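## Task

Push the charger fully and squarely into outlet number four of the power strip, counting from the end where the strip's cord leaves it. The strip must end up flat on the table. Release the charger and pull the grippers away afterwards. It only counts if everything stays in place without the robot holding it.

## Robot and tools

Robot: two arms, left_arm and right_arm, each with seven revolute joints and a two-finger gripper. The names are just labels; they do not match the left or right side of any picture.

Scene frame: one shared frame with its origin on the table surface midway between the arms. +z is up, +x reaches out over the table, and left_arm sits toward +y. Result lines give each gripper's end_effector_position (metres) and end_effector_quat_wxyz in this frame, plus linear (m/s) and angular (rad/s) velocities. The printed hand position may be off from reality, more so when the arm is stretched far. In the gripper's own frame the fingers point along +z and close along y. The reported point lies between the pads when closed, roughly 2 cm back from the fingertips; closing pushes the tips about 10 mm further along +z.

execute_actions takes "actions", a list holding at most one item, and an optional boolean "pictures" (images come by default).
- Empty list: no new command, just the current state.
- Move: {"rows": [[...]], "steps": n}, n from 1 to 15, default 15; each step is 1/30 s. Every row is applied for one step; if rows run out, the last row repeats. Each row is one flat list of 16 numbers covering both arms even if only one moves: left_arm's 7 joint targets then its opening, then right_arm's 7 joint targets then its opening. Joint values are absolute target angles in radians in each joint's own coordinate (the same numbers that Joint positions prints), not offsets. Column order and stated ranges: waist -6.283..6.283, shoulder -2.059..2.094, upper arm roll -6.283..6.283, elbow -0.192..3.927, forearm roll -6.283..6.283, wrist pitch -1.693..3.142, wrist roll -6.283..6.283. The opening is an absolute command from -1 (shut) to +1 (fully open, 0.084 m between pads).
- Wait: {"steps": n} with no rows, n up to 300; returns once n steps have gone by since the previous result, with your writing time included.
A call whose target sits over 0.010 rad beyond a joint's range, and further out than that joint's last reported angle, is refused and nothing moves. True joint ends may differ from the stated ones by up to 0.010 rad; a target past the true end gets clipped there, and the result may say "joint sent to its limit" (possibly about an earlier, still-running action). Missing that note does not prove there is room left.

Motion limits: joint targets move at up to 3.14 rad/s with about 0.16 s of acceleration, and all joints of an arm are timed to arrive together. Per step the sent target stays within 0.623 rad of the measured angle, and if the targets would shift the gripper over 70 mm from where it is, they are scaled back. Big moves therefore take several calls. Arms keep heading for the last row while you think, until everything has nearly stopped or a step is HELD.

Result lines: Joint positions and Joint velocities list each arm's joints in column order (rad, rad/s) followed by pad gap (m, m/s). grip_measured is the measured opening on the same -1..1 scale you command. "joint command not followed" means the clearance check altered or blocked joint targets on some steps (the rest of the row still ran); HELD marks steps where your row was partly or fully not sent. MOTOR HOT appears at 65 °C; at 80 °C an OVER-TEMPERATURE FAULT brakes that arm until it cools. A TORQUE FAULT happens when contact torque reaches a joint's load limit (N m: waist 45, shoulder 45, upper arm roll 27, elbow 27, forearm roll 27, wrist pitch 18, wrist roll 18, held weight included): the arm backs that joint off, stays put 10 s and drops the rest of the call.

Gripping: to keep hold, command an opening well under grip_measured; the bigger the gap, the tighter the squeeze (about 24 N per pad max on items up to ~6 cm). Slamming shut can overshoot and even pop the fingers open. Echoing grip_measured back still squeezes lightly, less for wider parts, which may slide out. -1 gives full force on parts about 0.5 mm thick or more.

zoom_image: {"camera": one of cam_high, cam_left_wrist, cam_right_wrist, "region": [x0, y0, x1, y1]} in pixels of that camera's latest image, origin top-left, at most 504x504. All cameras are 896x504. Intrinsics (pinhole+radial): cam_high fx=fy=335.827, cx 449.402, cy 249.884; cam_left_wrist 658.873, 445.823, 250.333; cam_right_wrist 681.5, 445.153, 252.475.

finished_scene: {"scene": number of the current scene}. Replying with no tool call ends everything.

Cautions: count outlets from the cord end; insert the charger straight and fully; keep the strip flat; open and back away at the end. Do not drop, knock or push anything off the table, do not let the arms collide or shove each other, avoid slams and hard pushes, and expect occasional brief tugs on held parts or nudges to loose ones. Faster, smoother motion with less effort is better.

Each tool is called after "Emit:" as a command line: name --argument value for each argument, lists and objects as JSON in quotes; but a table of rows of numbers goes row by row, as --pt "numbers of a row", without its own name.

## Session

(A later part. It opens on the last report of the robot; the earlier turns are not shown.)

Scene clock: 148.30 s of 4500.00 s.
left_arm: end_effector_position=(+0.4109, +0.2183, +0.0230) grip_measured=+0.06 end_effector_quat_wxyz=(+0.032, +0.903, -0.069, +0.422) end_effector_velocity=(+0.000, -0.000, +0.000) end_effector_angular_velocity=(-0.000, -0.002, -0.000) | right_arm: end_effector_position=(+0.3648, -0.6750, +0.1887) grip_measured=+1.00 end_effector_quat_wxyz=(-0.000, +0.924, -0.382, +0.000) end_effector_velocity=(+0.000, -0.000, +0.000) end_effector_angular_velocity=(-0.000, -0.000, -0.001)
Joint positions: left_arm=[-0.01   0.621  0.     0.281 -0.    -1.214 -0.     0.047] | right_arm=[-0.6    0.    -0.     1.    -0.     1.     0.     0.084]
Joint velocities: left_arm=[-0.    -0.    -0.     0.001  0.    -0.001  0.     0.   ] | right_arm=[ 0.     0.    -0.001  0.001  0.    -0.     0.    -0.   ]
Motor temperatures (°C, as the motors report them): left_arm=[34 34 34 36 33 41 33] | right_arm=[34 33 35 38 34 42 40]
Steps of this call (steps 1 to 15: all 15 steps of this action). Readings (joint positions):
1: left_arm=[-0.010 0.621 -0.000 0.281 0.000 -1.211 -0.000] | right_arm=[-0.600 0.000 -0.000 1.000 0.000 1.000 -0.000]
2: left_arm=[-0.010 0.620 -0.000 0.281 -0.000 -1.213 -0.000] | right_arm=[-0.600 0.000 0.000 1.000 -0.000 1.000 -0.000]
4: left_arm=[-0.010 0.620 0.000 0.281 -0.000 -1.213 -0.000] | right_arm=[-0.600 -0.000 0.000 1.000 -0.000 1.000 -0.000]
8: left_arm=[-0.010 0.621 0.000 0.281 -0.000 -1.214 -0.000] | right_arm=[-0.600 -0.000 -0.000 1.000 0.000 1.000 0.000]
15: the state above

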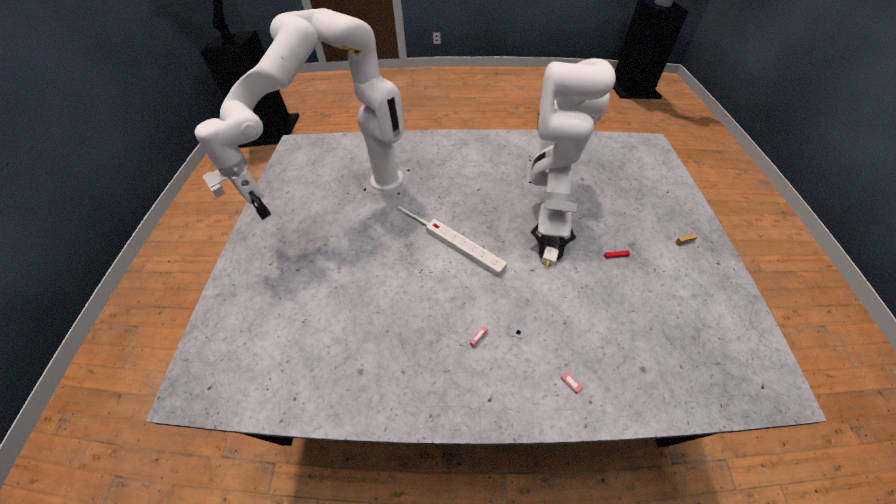

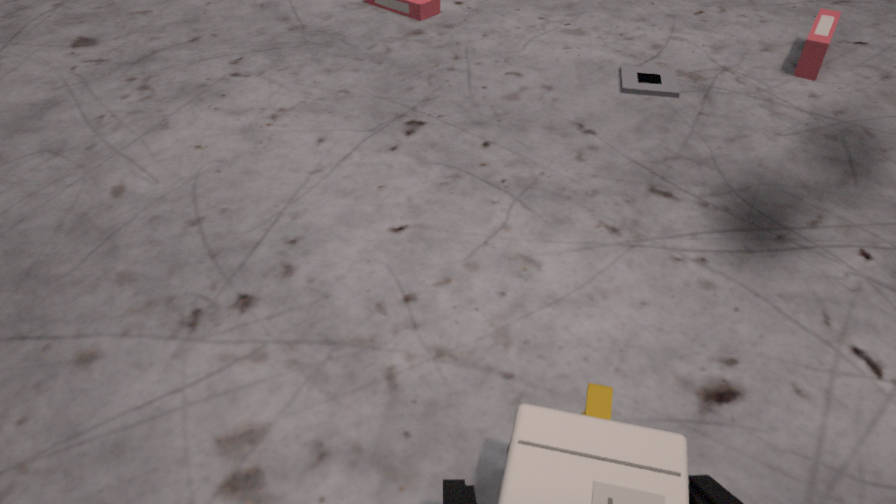

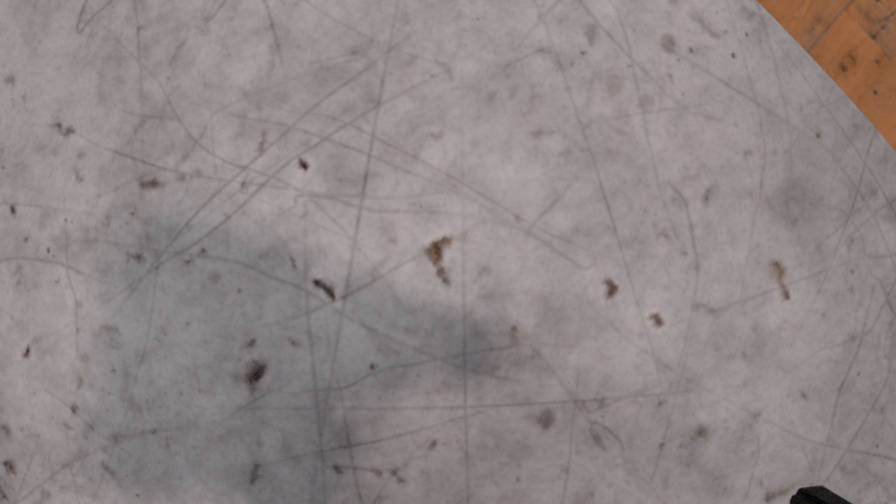

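Emit:
execute_actions --actions '[{"rows":[[-0.01,0.605,0,0.281,0,-1.194,0,0.5,-0.6,0,0,1.0,0,1.0,0,1]],"steps":10}]' --pictures false

Emit:
execute_actions --actions '[{"rows":[[-0.01,0.605,0,0.305,0,-1.17,0,0.5,-0.6,0,0,1.0,0,1.0,0,1]],"steps":10}]' --pictures false

Emit:
execute_actions --actions '[{"rows":[[-0.01,0.605,0,0.305,0,-1.17,0,-1,-0.6,0,0,1.0,0,1.0,0,1]]}]'

Scene clock: 154.63 s of 4500.00 s.
left_arm: end_effector_position=(+0.4105, +0.2179, +0.0222) grip_measured=+0.49 end_effector_quat_wxyz=(+0.032, +0.906, -0.069, +0.416) end_effector_velocity=(+0.001, +0.001, +0.001) end_effector_angular_velocity=(+0.001, +0.001, +0.004) | right_arm: end_effector_position=(+0.3648, -0.6750, +0.1887) grip_measured=+1.00 end_effector_quat_wxyz=(-0.000, +0.924, -0.382, +0.000) end_effector_velocity=(-0.000, +0.000, -0.000) end_effector_angular_velocity=(+0.000, +0.001, +0.000)
Joint positions: left_arm=[-0.01   0.608 -0.     0.279  0.    -1.191 -0.     0.065] | right_arm=[-0.6   -0.    -0.     1.    -0.     1.    -0.     0.084]
Joint velocities: left_arm=[ 0.001 -0.009  0.002 -0.002 -0.001  0.008 -0.     0.002] | right_arm=[-0.     0.001  0.    -0.    -0.001  0.     0.    -0.   ]
Motor temperatures (°C, as the motors report them): left_arm=[34 34 34 36 33 41 33] | right_arm=[34 33 35 38 34 42 40]
Steps of this call (steps 1 to 15: the robot went on to your last target; steps 16 to 90: nothing new was sent; then 3.00 s passed at rest; steps 91 to 100: all 10 steps of this action). Readings (joint positions):
91: left_arm=[-0.010 0.621 0.000 0.281 -0.000 -1.214 0.000] | right_arm=[-0.600 0.000 -0.000 1.000 0.000 1.000 -0.000]
92: left_arm=[-0.010 0.619 0.000 0.281 0.000 -1.212 -0.000] | right_arm=[-0.600 -0.000 0.000 1.000 -0.000 1.000 -0.000]
94: left_arm=[-0.010 0.614 -0.001 0.280 0.000 -1.201 -0.000] | right_arm=[-0.600 -0.000 0.000 1.000 0.000 1.000 0.000]
98: left_arm=[-0.010 0.609 -0.001 0.279 0.000 -1.192 0.000] | right_arm=[-0.600 -0.000 0.000 1.000 0.000 1.000 -0.000]
100: the state above

Scene clock: 154.97 s of 4500.00 s.
left_arm: end_effector_position=(+0.4202, +0.2168, +0.0233) grip_measured=+0.49 end_effector_quat_wxyz=(+0.032, +0.905, -0.069, +0.419) end_effector_velocity=(+0.005, -0.001, +0.003) end_effector_angular_velocity=(-0.002, -0.010, -0.001) | right_arm: end_effector_position=(+0.3648, -0.6750, +0.1887) grip_measured=+1.00 end_effector_quat_wxyz=(-0.000, +0.924, -0.382, +0.000) end_effector_velocity=(+0.000, -0.000, +0.001) end_effector_angular_velocity=(-0.002, -0.001, -0.000)
Joint positions: left_arm=[-0.01   0.606  0.     0.304 -0.    -1.17  -0.     0.065] | right_arm=[-0.6    0.    -0.     1.    -0.     1.    -0.     0.084]
Joint velocities: left_arm=[-0.    -0.005 -0.     0.009  0.     0.004  0.     0.   ] | right_arm=[ 0.001 -0.    -0.     0.001 -0.001  0.     0.001 -0.   ]
Motor temperatures (°C, as the motors report them): left_arm=[34 34 34 36 33 41 33] | right_arm=[34 33 35 38 34 42 40]
Steps of this call (steps 1 to 10: all 10 steps of this action). Readings (joint positions):
1: left_arm=[-0.010 0.608 -0.000 0.279 0.000 -1.191 -0.000] | right_arm=[-0.600 -0.000 -0.000 1.000 -0.000 1.000 -0.000]
2: left_arm=[-0.010 0.608 -0.000 0.281 0.000 -1.188 -0.000] | right_arm=[-0.600 -0.000 -0.000 1.000 0.000 1.000 -0.000]
4: left_arm=[-0.010 0.607 0.000 0.293 -0.000 -1.178 -0.000] | right_arm=[-0.600 -0.000 0.000 1.000 -0.000 1.000 -0.000]
8: left_arm=[-0.010 0.606 0.000 0.303 -0.000 -1.170 -0.000] | right_arm=[-0.600 -0.000 -0.000 1.000 0.000 1.000 -0.000]
10: the state above

Scene clock: 155.47 s of 4500.00 s.
left_arm: end_effector_position=(+0.4211, +0.2167, +0.0241) grip_measured=+0.09 end_effector_quat_wxyz=(+0.032, +0.904, -0.069, +0.420) end_effector_velocity=(-0.000, -0.000, +0.000) end_effector_angular_velocity=(-0.000, +0.000, -0.000) | right_arm: end_effector_position=(+0.3648, -0.6750, +0.1887) grip_measured=+1.00 end_effector_quat_wxyz=(-0.000, +0.924, -0.382, +0.000) end_effector_velocity=(-0.000, -0.000, +0.000) end_effector_angular_velocity=(+0.000, -0.001, -0.002)
Joint positions: left_arm=[-0.01   0.605  0.     0.305 -0.    -1.17   0.     0.048] | right_arm=[-0.6    0.     0.     1.     0.     1.     0.     0.084]
Joint velocities: left_arm=[ 0.    -0.001 -0.    -0.001  0.     0.001  0.     0.   ] | right_arm=[-0.001 -0.001 -0.    -0.     0.001 -0.     0.001  0.   ]
Motor temperatures (°C, as the motors report them): left_arm=[34 34 34 36 33 41 33] | right_arm=[34 33 35 38 34 42 40]
Steps of this call (steps 1 to 15: all 15 steps of this action). Readings (joint positions):
1: left_arm=[-0.010 0.606 0.000 0.304 -0.000 -1.170 -0.000] | right_arm=[-0.600 0.000 0.000 1.000 -0.000 1.000 -0.000]
2: left_arm=[-0.010 0.606 0.000 0.304 -0.000 -1.170 -0.000] | right_arm=[-0.600 0.000 0.000 1.000 0.000 1.000 -0.000]
4: left_arm=[-0.010 0.605 0.000 0.305 -0.000 -1.171 0.000] | right_arm=[-0.600 -0.000 0.000 1.000 0.000 1.000 0.000]
8: left_arm=[-0.010 0.605 0.000 0.305 -0.000 -1.171 0.000] | right_arm=[-0.600 0.000 -0.000 1.000 0.000 1.000 -0.000]
15: the state above

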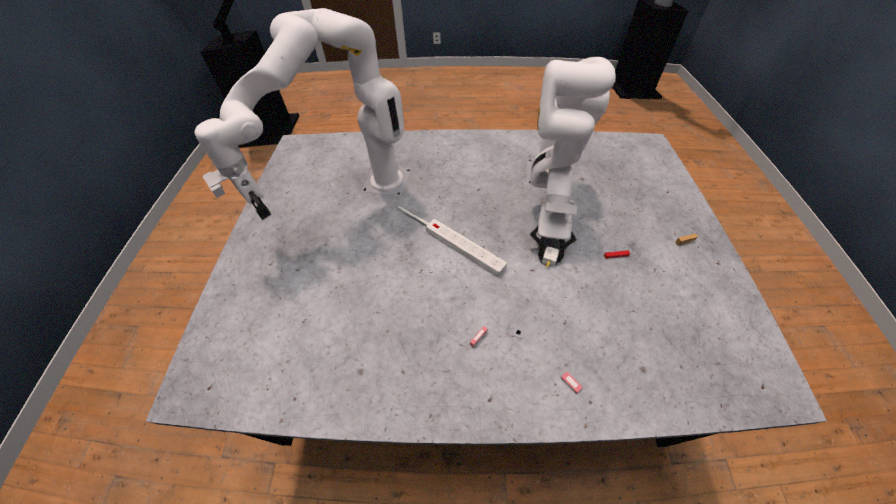

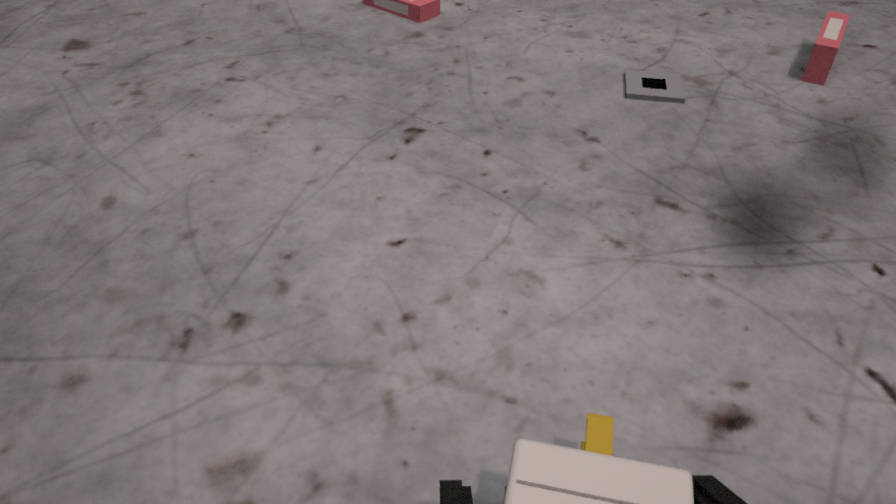

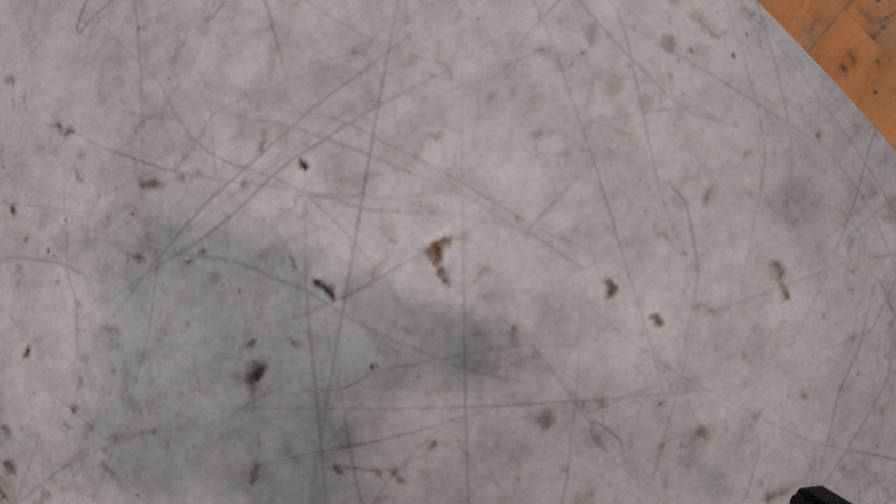

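Emit:
execute_actions --actions '[{"rows":[[-0.01,0.545,0,0.295,0,-1.12,0,-1,-0.6,0,0,1.0,0,1.0,0,1]],"steps":10}]' --pictures false

Emit:
execute_actions --actions '[{"rows":[[-0.01,0.545,0,0.295,0,-1.12,-0.36,-1,-0.6,0,0,1.0,0,1.0,0,1]]}]' --pictures false

Emit:
execute_actions --actions '[{"rows":[[-0.01,0.545,0,0.295,0,-1.12,-0.36,0.5,-0.6,0,0,1.0,0,1.0,0,1]],"steps":10}]' --pictures false

Emit:
execute_actions --actions '[{"rows":[[-0.01,0.545,0,0.295,0,-1.12,0,0.8,-0.6,0,0,1.0,0,1.0,0,1]]}]' --pictures false

Emit:
execute_actions --actions '[{"rows":[[-0.01,0.6,0,0.3,0,-1.17,0,0.8,-0.6,0,0,1.0,0,1.0,0,1]]}]'

Emit:
execute_actions --actions '[{"rows":[[-0.01,0.6,0,0.3,0,-1.17,0,-1,-0.6,0,0,1.0,0,1.0,0,1]]}]'

Scene clock: 164.70 s of 4500.00 s.
left_arm: end_effector_position=(+0.4248, +0.2159, +0.0343) grip_measured=+0.09 end_effector_quat_wxyz=(+0.032, +0.905, -0.069, +0.419) end_effector_velocity=(+0.002, +0.001, +0.005) end_effector_angular_velocity=(+0.001, -0.002, +0.002) | right_arm: end_effector_position=(+0.3648, -0.6750, +0.1887) grip_measured=+1.00 end_effector_quat_wxyz=(-0.000, +0.924, -0.382, +0.000) end_effector_velocity=(+0.001, +0.000, -0.000) end_effector_angular_velocity=(+0.001, +0.000, +0.001)
Joint positions: left_arm=[-0.01   0.547 -0.     0.295  0.    -1.121 -0.     0.048] | right_arm=[-0.6   -0.     0.     1.     0.     1.    -0.     0.084]
Joint velocities: left_arm=[ 0.001 -0.023  0.002 -0.003 -0.     0.018  0.    -0.   ] | right_arm=[ 0.001  0.001  0.     0.001  0.    -0.     0.    -0.   ]
Motor temperatures (°C, as the motors report them): left_arm=[34 33 34 35 33 41 33] | right_arm=[34 33 35 38 34 42 40]
Steps of this call (steps 1 to 15: the robot went on to your last target; steps 16 to 90: nothing new was sent; then 5.90 s passed at rest; steps 91 to 100: all 10 steps of this action). Readings (joint positions):
91: left_arm=[-0.010 0.605 0.000 0.305 -0.000 -1.170 0.000] | right_arm=[-0.600 -0.000 -0.000 1.000 0.000 1.000 0.000]
92: left_arm=[-0.010 0.601 0.000 0.304 0.000 -1.165 -0.000] | right_arm=[-0.600 -0.000 -0.000 1.000 -0.000 1.000 -0.000]
94: left_arm=[-0.010 0.577 -0.000 0.298 0.000 -1.142 -0.000] | right_arm=[-0.600 -0.000 0.000 1.000 0.000 1.000 0.000]
98: left_arm=[-0.010 0.550 -0.000 0.295 0.000 -1.123 -0.000] | right_arm=[-0.600 -0.000 -0.000 1.000 -0.000 1.000 -0.000]
100: the state above

Scene clock: 165.20 s of 4500.00 s.
left_arm: end_effector_position=(+0.4253, +0.2160, +0.0352) grip_measured=+0.09 end_effector_quat_wxyz=(+0.106, +0.902, +0.093, +0.408) end_effector_velocity=(-0.001, -0.000, -0.000) end_effector_angular_velocity=(-0.032, +0.006, +0.027) | right_arm: end_effector_position=(+0.3648, -0.6750, +0.1887) grip_measured=+1.00 end_effector_quat_wxyz=(-0.000, +0.924, -0.382, +0.000) end_effector_velocity=(-0.001, -0.000, -0.001) end_effector_angular_velocity=(+0.001, +0.001, -0.001)
Joint positions: left_arm=[-0.01   0.545 -0.     0.295  0.    -1.12  -0.357  0.048] | right_arm=[-0.6   -0.    -0.     1.     0.     1.    -0.     0.084]
Joint velocities: left_arm=[-0.    -0.    -0.    -0.001 -0.     0.    -0.042  0.   ] | right_arm=[-0.001  0.001 -0.001 -0.     0.     0.    -0.001  0.   ]
Motor temperatures (°C, as the motors report them): left_arm=[34 33 34 35 33 41 33] | right_arm=[34 33 35 38 34 42 40]
Steps of this call (steps 1 to 15: all 15 steps of this action). Readings (joint positions):
1: left_arm=[-0.010 0.547 -0.000 0.295 0.000 -1.120 -0.000] | right_arm=[-0.600 -0.000 -0.000 1.000 0.000 1.000 -0.000]
2: left_arm=[-0.010 0.546 -0.000 0.295 0.000 -1.120 -0.006] | right_arm=[-0.600 0.000 0.000 1.000 0.000 1.000 -0.000]
4: left_arm=[-0.010 0.546 -0.000 0.295 0.000 -1.120 -0.057] | right_arm=[-0.600 -0.000 -0.000 1.000 -0.000 1.000 -0.000]
8: left_arm=[-0.010 0.545 0.000 0.295 -0.000 -1.120 -0.271] | right_arm=[-0.600 -0.000 0.000 1.000 0.000 1.000 -0.000]
15: the state above

Scene clock: 165.53 s of 4500.00 s.
left_arm: end_effector_position=(+0.4254, +0.2160, +0.0353) grip_measured=+0.49 end_effector_quat_wxyz=(+0.107, +0.902, +0.094, +0.408) end_effector_velocity=(-0.001, +0.000, -0.001) end_effector_angular_velocity=(-0.000, +0.003, +0.001) | right_arm: end_effector_position=(+0.3648, -0.6750, +0.1887) grip_measured=+1.00 end_effector_quat_wxyz=(-0.000, +0.924, -0.382, +0.000) end_effector_velocity=(-0.000, -0.000, +0.001) end_effector_angular_velocity=(-0.001, -0.001, -0.001)
Joint positions: left_arm=[-0.01   0.545  0.     0.295 -0.    -1.12  -0.36   0.065] | right_arm=[-0.6    0.    -0.     1.    -0.     1.     0.     0.084]
Joint velocities: left_arm=[ 0.    -0.    -0.    -0.002 -0.     0.001 -0.001  0.002] | right_arm=[-0.001 -0.002  0.    -0.     0.    -0.     0.     0.   ]
Motor temperatures (°C, as the motors report them): left_arm=[34 33 34 35 33 41 33] | right_arm=[34 33 35 38 34 42 40]
Steps of this call (steps 1 to 10: all 10 steps of this action). Readings (joint positions):
1: left_arm=[-0.010 0.545 -0.000 0.295 0.000 -1.120 -0.358] | right_arm=[-0.600 0.000 -0.000 1.000 -0.000 1.000 0.000]
2: left_arm=[-0.010 0.545 -0.000 0.295 0.000 -1.120 -0.358] | right_arm=[-0.600 -0.000 -0.000 1.000 0.000 1.000 0.000]
4: left_arm=[-0.010 0.545 -0.000 0.295 0.000 -1.120 -0.359] | right_arm=[-0.600 -0.000 -0.000 1.000 -0.000 1.000 0.000]
8: left_arm=[-0.010 0.545 -0.000 0.295 0.000 -1.120 -0.360] | right_arm=[-0.600 -0.000 -0.000 1.000 0.000 1.000 0.000]
10: the state above

Scene clock: 166.03 s of 4500.00 s.
left_arm: end_effector_position=(+0.4254, +0.2160, +0.0352) grip_measured=+0.80 end_effector_quat_wxyz=(+0.033, +0.904, -0.067, +0.420) end_effector_velocity=(-0.000, +0.000, -0.000) end_effector_angular_velocity=(+0.034, -0.005, -0.028) | right_arm: end_effector_position=(+0.3648, -0.6750, +0.1887) grip_measured=+1.00 end_effector_quat_wxyz=(-0.000, +0.924, -0.382, +0.000) end_effector_velocity=(-0.000, -0.001, -0.000) end_effector_angular_velocity=(-0.000, +0.001, +0.000)
Joint positions: left_arm=[-0.01   0.545  0.     0.295 -0.    -1.12  -0.004  0.077] | right_arm=[-0.6   -0.    -0.     1.    -0.     1.    -0.     0.084]
Joint velocities: left_arm=[-0.     0.001  0.     0.    -0.    -0.     0.044  0.   ] | right_arm=[-0.002  0.001 -0.     0.001 -0.001  0.    -0.001  0.   ]
Motor temperatures (°C, as the motors report them): left_arm=[34 33 34 35 33 41 33] | right_arm=[34 33 35 38 34 42 40]
Steps of this call (steps 1 to 15: all 15 steps of this action). Readings (joint positions):
1: left_arm=[-0.010 0.545 0.000 0.295 -0.000 -1.120 -0.360] | right_arm=[-0.600 -0.000 0.000 1.000 0.000 1.000 -0.000]
2: left_arm=[-0.010 0.545 0.000 0.295 -0.000 -1.120 -0.355] | right_arm=[-0.600 -0.000 0.000 1.000 0.000 1.000 -0.000]
4: left_arm=[-0.010 0.545 0.000 0.295 -0.000 -1.120 -0.309] | right_arm=[-0.600 0.000 -0.000 1.000 -0.000 1.000 0.000]
8: left_arm=[-0.010 0.545 -0.000 0.295 0.000 -1.120 -0.093] | right_arm=[-0.600 -0.000 0.000 1.000 0.000 1.000 0.000]
15: the state above

Scene clock: 166.53 s of 4500.00 s.
left_arm: end_effector_position=(+0.4200, +0.2168, +0.0251) grip_measured=+0.80 end_effector_quat_wxyz=(+0.032, +0.904, -0.069, +0.420) end_effector_velocity=(-0.000, +0.000, -0.000) end_effector_angular_velocity=(+0.000, -0.001, +0.000) | right_arm: end_effector_position=(+0.3648, -0.6750, +0.1887) grip_measured=+1.00 end_effector_quat_wxyz=(-0.000, +0.924, -0.382, +0.000) end_effector_velocity=(+0.000, +0.000, -0.000) end_effector_angular_velocity=(+0.000, +0.000, +0.001)
Joint positions: left_arm=[-0.01   0.6   -0.     0.3    0.    -1.17  -0.     0.077] | right_arm=[-0.6    0.    -0.     1.    -0.     1.    -0.     0.084]
Joint velocities: left_arm=[ 0.     0.002  0.     0.    -0.    -0.002  0.    -0.   ] | right_arm=[ 0.    -0.     0.    -0.001  0.     0.    -0.001  0.   ]
Motor temperatures (°C, as the motors report them): left_arm=[34 33 34 35 33 41 33] | right_arm=[34 33 35 38 34 42 40]
Steps of this call (steps 1 to 15: all 15 steps of this action). Readings (joint positions):
1: left_arm=[-0.010 0.545 0.000 0.295 -0.000 -1.120 -0.002] | right_arm=[-0.600 0.000 0.000 1.000 -0.000 1.000 0.000]
2: left_arm=[-0.010 0.549 -0.000 0.296 -0.000 -1.125 -0.002] | right_arm=[-0.600 -0.000 -0.000 1.000 -0.000 1.000 -0.000]
4: left_arm=[-0.010 0.572 -0.000 0.298 0.000 -1.146 -0.001] | right_arm=[-0.600 0.000 0.000 1.000 0.000 1.000 0.000]
8: left_arm=[-0.010 0.597 0.000 0.299 -0.000 -1.165 -0.000] | right_arm=[-0.600 0.000 0.000 1.000 0.000 1.000 0.000]
15: the state above

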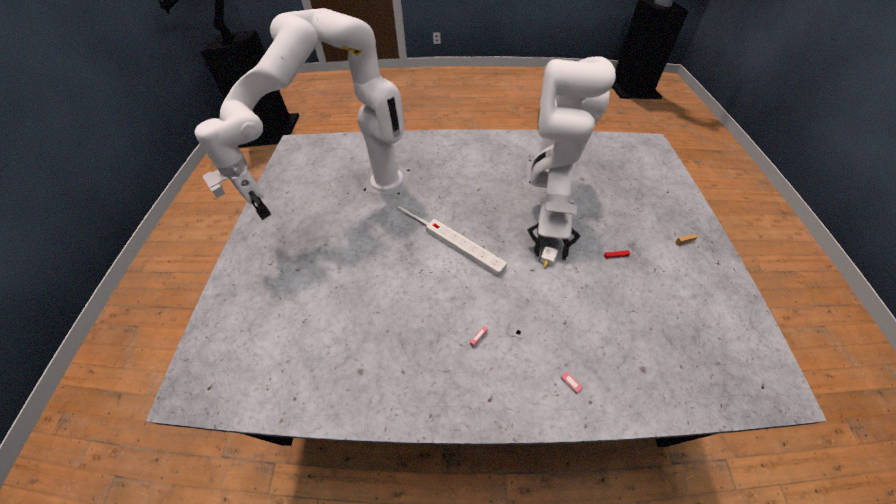

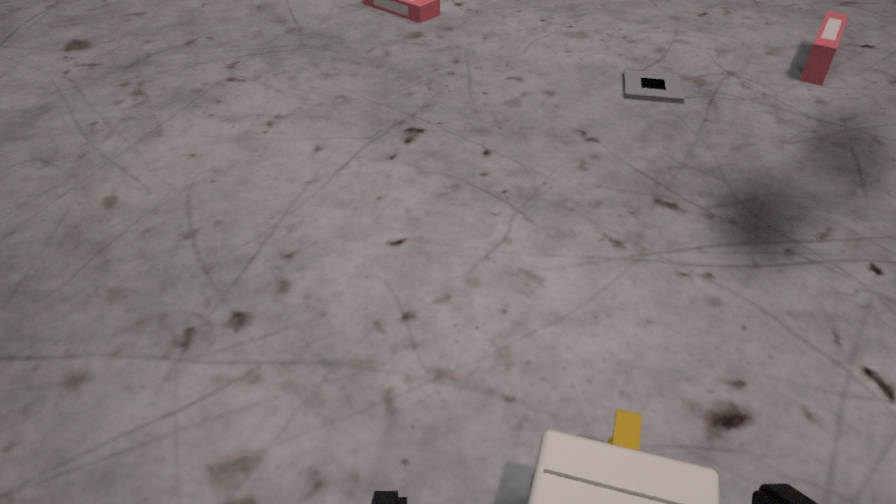

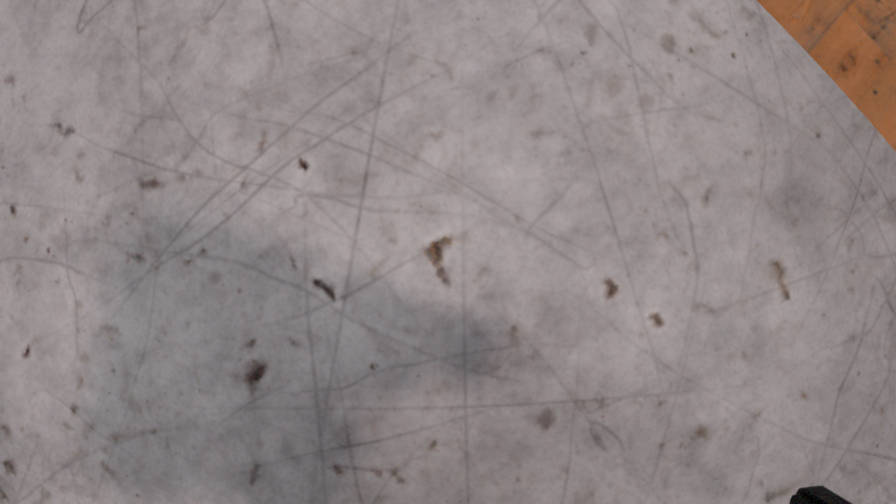

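Scene clock: 167.03 s of 4500.00 s.
left_arm: end_effector_position=(+0.4200, +0.2168, +0.0252) grip_measured=-0.04 end_effector_quat_wxyz=(+0.032, +0.904, -0.069, +0.420) end_effector_velocity=(-0.000, +0.000, -0.000) end_effector_angular_velocity=(+0.000, +0.001, +0.000) | right_arm: end_effector_position=(+0.3648, -0.6750, +0.1887) grip_measured=+1.00 end_effector_quat_wxyz=(-0.000, +0.924, -0.382, +0.000) end_effector_velocity=(+0.000, +0.000, +0.000) end_effector_angular_velocity=(-0.000, -0.000, +0.001)
Joint positions: left_arm=[-0.01   0.6   -0.     0.3    0.    -1.17   0.     0.042] | right_arm=[-0.6    0.     0.     1.    -0.     1.    -0.     0.084]
Joint velocities: left_arm=[-0.    -0.     0.    -0.001  0.     0.    -0.     0.   ] | right_arm=[ 0.001  0.    -0.     0.     0.    -0.    -0.    -0.   ]
Motor temperatures (°C, as the motors report them): left_arm=[34 33 34 35 33 41 33] | right_arm=[34 33 35 38 34 42 40]
Steps of this call (steps 1 to 15: all 15 steps of this action). Readings (joint positions):
1: left_arm=[-0.010 0.600 -0.000 0.300 -0.000 -1.170 -0.000] | right_arm=[-0.600 -0.000 -0.000 1.000 -0.000 1.000 -0.000]
2: left_arm=[-0.010 0.600 -0.000 0.300 0.000 -1.170 -0.000] | right_arm=[-0.600 -0.000 -0.000 1.000 -0.000 1.000 -0.000]
4: left_arm=[-0.010 0.600 -0.000 0.300 0.000 -1.170 -0.000] | right_arm=[-0.600 -0.000 -0.000 1.000 0.000 1.000 -0.000]
8: left_arm=[-0.010 0.600 -0.000 0.300 0.000 -1.170 0.000] | right_arm=[-0.600 0.000 -0.000 1.000 -0.000 1.000 -0.000]
15: the state above

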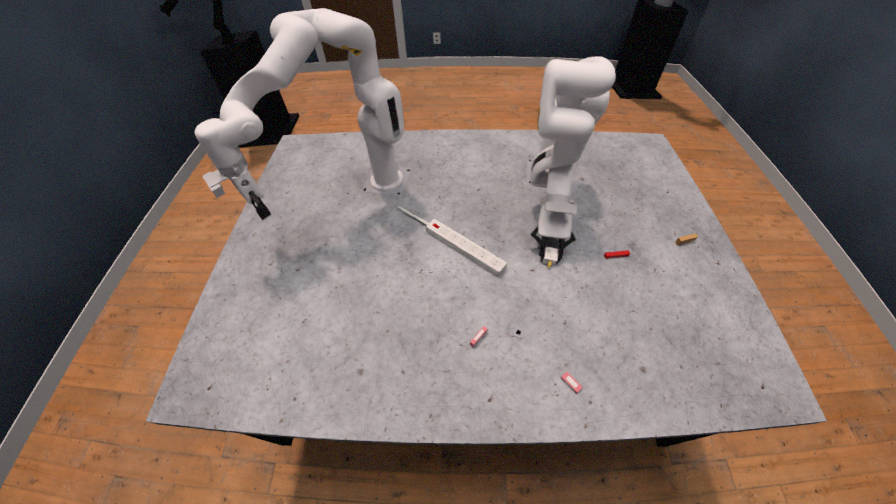

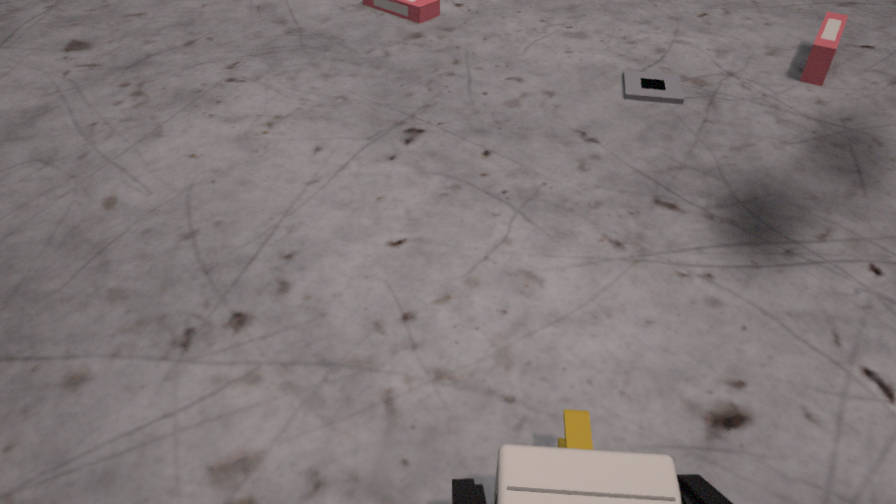

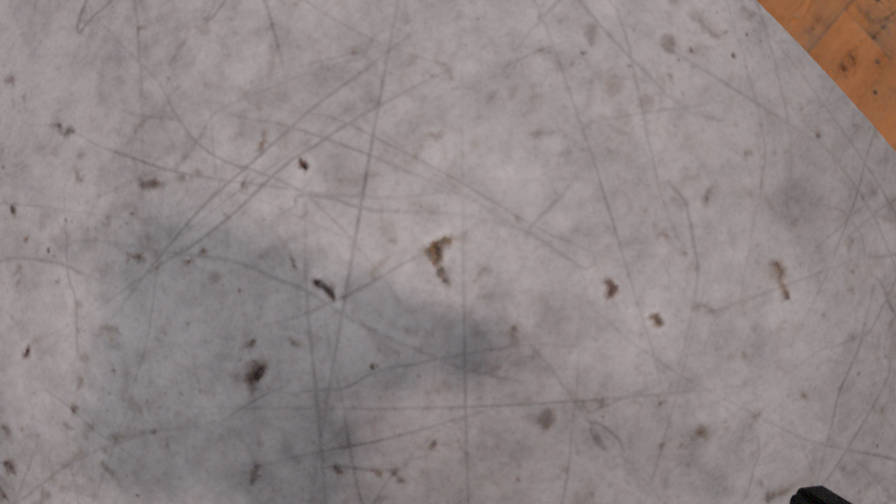

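Sweeping worked. Repeat once with an offset.

Emit:
execute_actions --actions '[{"rows":[[-0.01,0.6,0,0.3,0,-1.17,0,0.8,-0.6,0,0,1.0,0,1.0,0,1]],"steps":10}]' --pictures false

Emit:
execute_actions --actions '[{"rows":[[0.005,0.6,0,0.3,0,-1.17,0,0.8,-0.6,0,0,1.0,0,1.0,0,1]],"steps":8}]' --pictures false

Emit:
execute_actions --actions '[{"rows":[[0.005,0.6,0,0.3,0,-1.17,0,-1,-0.6,0,0,1.0,0,1.0,0,1]]}]'

Scene clock: 172.93 s of 4500.00 s.
left_arm: end_effector_position=(+0.4195, +0.2170, +0.0245) grip_measured=+0.79 end_effector_quat_wxyz=(+0.032, +0.905, -0.069, +0.419) end_effector_velocity=(+0.003, -0.001, +0.004) end_effector_angular_velocity=(-0.002, -0.012, -0.002) | right_arm: end_effector_position=(+0.3648, -0.6750, +0.1887) grip_measured=+1.00 end_effector_quat_wxyz=(-0.000, +0.924, -0.382, +0.000) end_effector_velocity=(-0.000, -0.000, -0.000) end_effector_angular_velocity=(+0.000, +0.000, -0.001)
Joint positions: left_arm=[-0.01   0.601  0.     0.3   -0.    -1.169 -0.     0.076] | right_arm=[-0.6   -0.    -0.     1.    -0.     1.     0.     0.084]
Joint velocities: left_arm=[-0.    -0.004 -0.001  0.003  0.    -0.005  0.     0.003] | right_arm=[-0.     0.     0.     0.     0.     0.     0.001 -0.   ]
Motor temperatures (°C, as the motors report them): left_arm=[34 33 34 35 33 41 33] | right_arm=[34 33 35 38 34 42 40]
Steps of this call (steps 1 to 15: the robot went on to your last target; steps 16 to 90: nothing new was sent; then 2.57 s passed at rest; steps 91 to 100: all 10 steps of this action). Readings (joint positions):
91: left_arm=[-0.010 0.600 -0.000 0.300 0.000 -1.170 0.000] | right_arm=[-0.600 0.000 -0.000 1.000 0.000 1.000 -0.000]
92: left_arm=[-0.010 0.600 0.000 0.300 -0.000 -1.170 -0.000] | right_arm=[-0.600 -0.000 -0.000 1.000 -0.000 1.000 0.000]
94: left_arm=[-0.010 0.601 0.000 0.299 -0.000 -1.168 -0.000] | right_arm=[-0.600 -0.000 0.000 1.000 0.000 1.000 0.000]
98: left_arm=[-0.010 0.601 0.000 0.299 -0.000 -1.169 -0.000] | right_arm=[-0.600 0.000 0.000 1.000 0.000 1.000 -0.000]
100: the state above

Scene clock: 173.20 s of 4500.00 s.
left_arm: end_effector_position=(+0.4207, +0.2229, +0.0249) grip_measured=+0.80 end_effector_quat_wxyz=(+0.029, +0.905, -0.062, +0.420) end_effector_velocity=(+0.001, +0.003, +0.000) end_effector_angular_velocity=(-0.003, -0.001, +0.009) | right_arm: end_effector_position=(+0.3648, -0.6750, +0.1887) grip_measured=+1.00 end_effector_quat_wxyz=(-0.000, +0.924, -0.382, +0.000) end_effector_velocity=(+0.000, +0.000, +0.000) end_effector_angular_velocity=(-0.001, +0.000, +0.001)
Joint positions: left_arm=[ 0.004  0.6    0.     0.3   -0.    -1.17  -0.     0.077] | right_arm=[-0.6   -0.     0.     1.     0.     1.     0.     0.084]
Joint velocities: left_arm=[ 0.013 -0.    -0.004  0.001  0.001 -0.001  0.     0.   ] | right_arm=[ 0.001  0.    -0.001  0.    -0.001  0.    -0.    -0.   ]
Motor temperatures (°C, as the motors report them): left_arm=[34 33 34 35 33 41 33] | right_arm=[34 33 35 38 34 42 40]
Steps of this call (steps 1 to 8: all 8 steps of this action). Readings (joint positions):
1: left_arm=[-0.010 0.600 0.000 0.300 -0.000 -1.169 -0.000] | right_arm=[-0.600 -0.000 -0.000 1.000 -0.000 1.000 -0.000]
2: left_arm=[-0.008 0.600 -0.000 0.300 0.000 -1.170 -0.000] | right_arm=[-0.600 0.000 0.000 1.000 0.000 1.000 -0.000]
4: left_arm=[-0.002 0.600 -0.000 0.300 0.000 -1.170 -0.000] | right_arm=[-0.600 0.000 0.000 1.000 -0.000 1.000 -0.000]
8: the state above

Scene clock: 173.70 s of 4500.00 s.
left_arm: end_effector_position=(+0.4208, +0.2230, +0.0250) grip_measured=-0.10 end_effector_quat_wxyz=(+0.029, +0.905, -0.062, +0.420) end_effector_velocity=(-0.001, +0.000, -0.001) end_effector_angular_velocity=(+0.000, +0.002, +0.000) | right_arm: end_effector_position=(+0.3648, -0.6750, +0.1887) grip_measured=+1.00 end_effector_quat_wxyz=(-0.000, +0.924, -0.382, +0.000) end_effector_velocity=(-0.000, -0.000, -0.000) end_effector_angular_velocity=(+0.000, +0.000, -0.000)
Joint positions: left_arm=[ 0.005  0.6   -0.     0.3    0.    -1.17  -0.     0.04 ] | right_arm=[-0.6   -0.    -0.     1.     0.     1.     0.     0.084]
Joint velocities: left_arm=[ 0.     0.     0.    -0.001  0.     0.     0.    -0.   ] | right_arm=[-0.001  0.     0.     0.    -0.     0.    -0.    -0.   ]
Motor temperatures (°C, as the motors report them): left_arm=[34 33 34 35 33 41 33] | right_arm=[34 33 35 38 34 42 40]
Steps of this call (steps 1 to 15: all 15 steps of this action). Readings (joint positions):
1: left_arm=[0.004 0.600 0.000 0.300 -0.000 -1.170 -0.000] | right_arm=[-0.600 0.000 0.000 1.000 0.000 1.000 -0.000]
2: left_arm=[0.005 0.600 0.000 0.300 -0.000 -1.170 -0.000] | right_arm=[-0.600 0.000 0.000 1.000 -0.000 1.000 0.000]
4: left_arm=[0.005 0.600 -0.000 0.300 0.000 -1.170 -0.000] | right_arm=[-0.600 -0.000 -0.000 1.000 -0.000 1.000 0.000]
8: left_arm=[0.005 0.600 -0.000 0.300 0.000 -1.170 -0.000] | right_arm=[-0.600 -0.000 -0.000 1.000 0.000 1.000 0.000]
15: the state above

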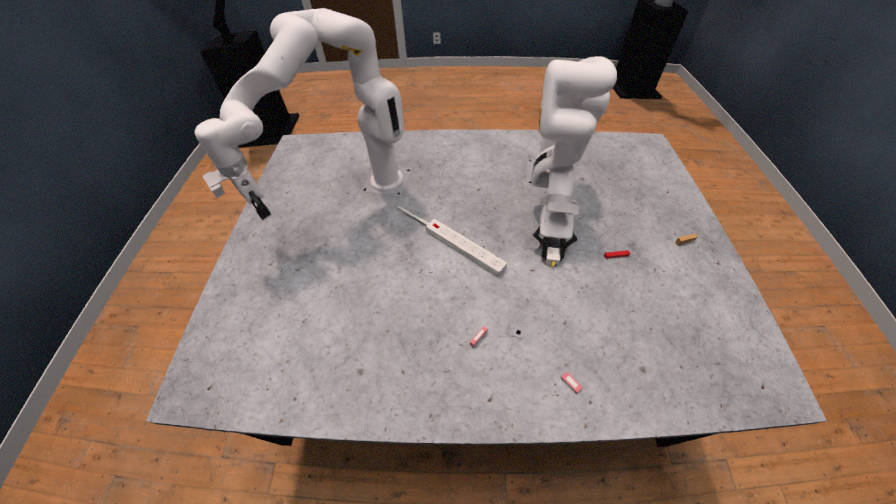

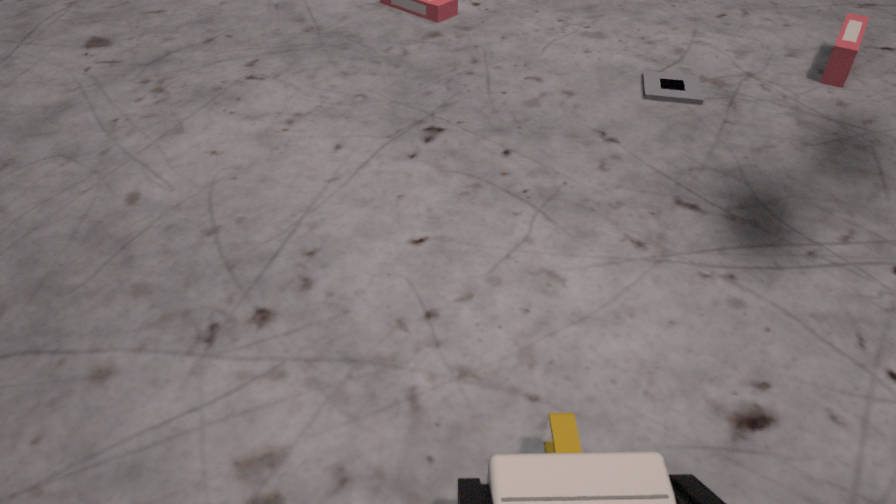

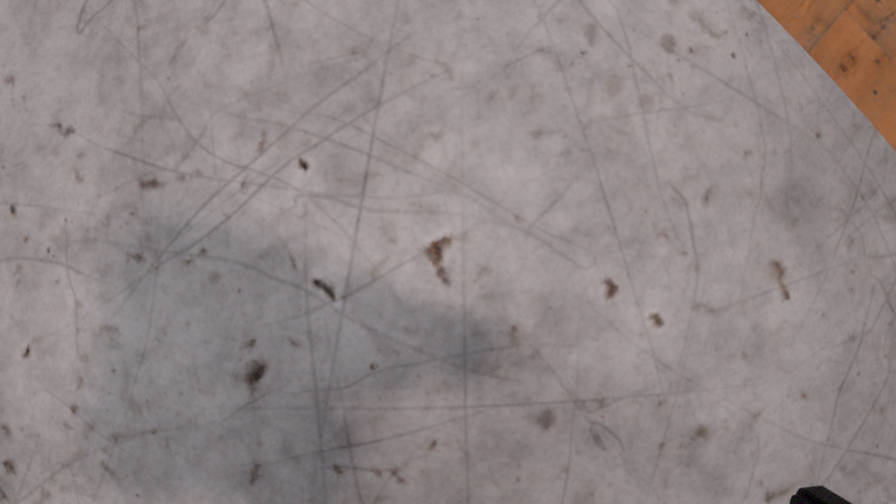

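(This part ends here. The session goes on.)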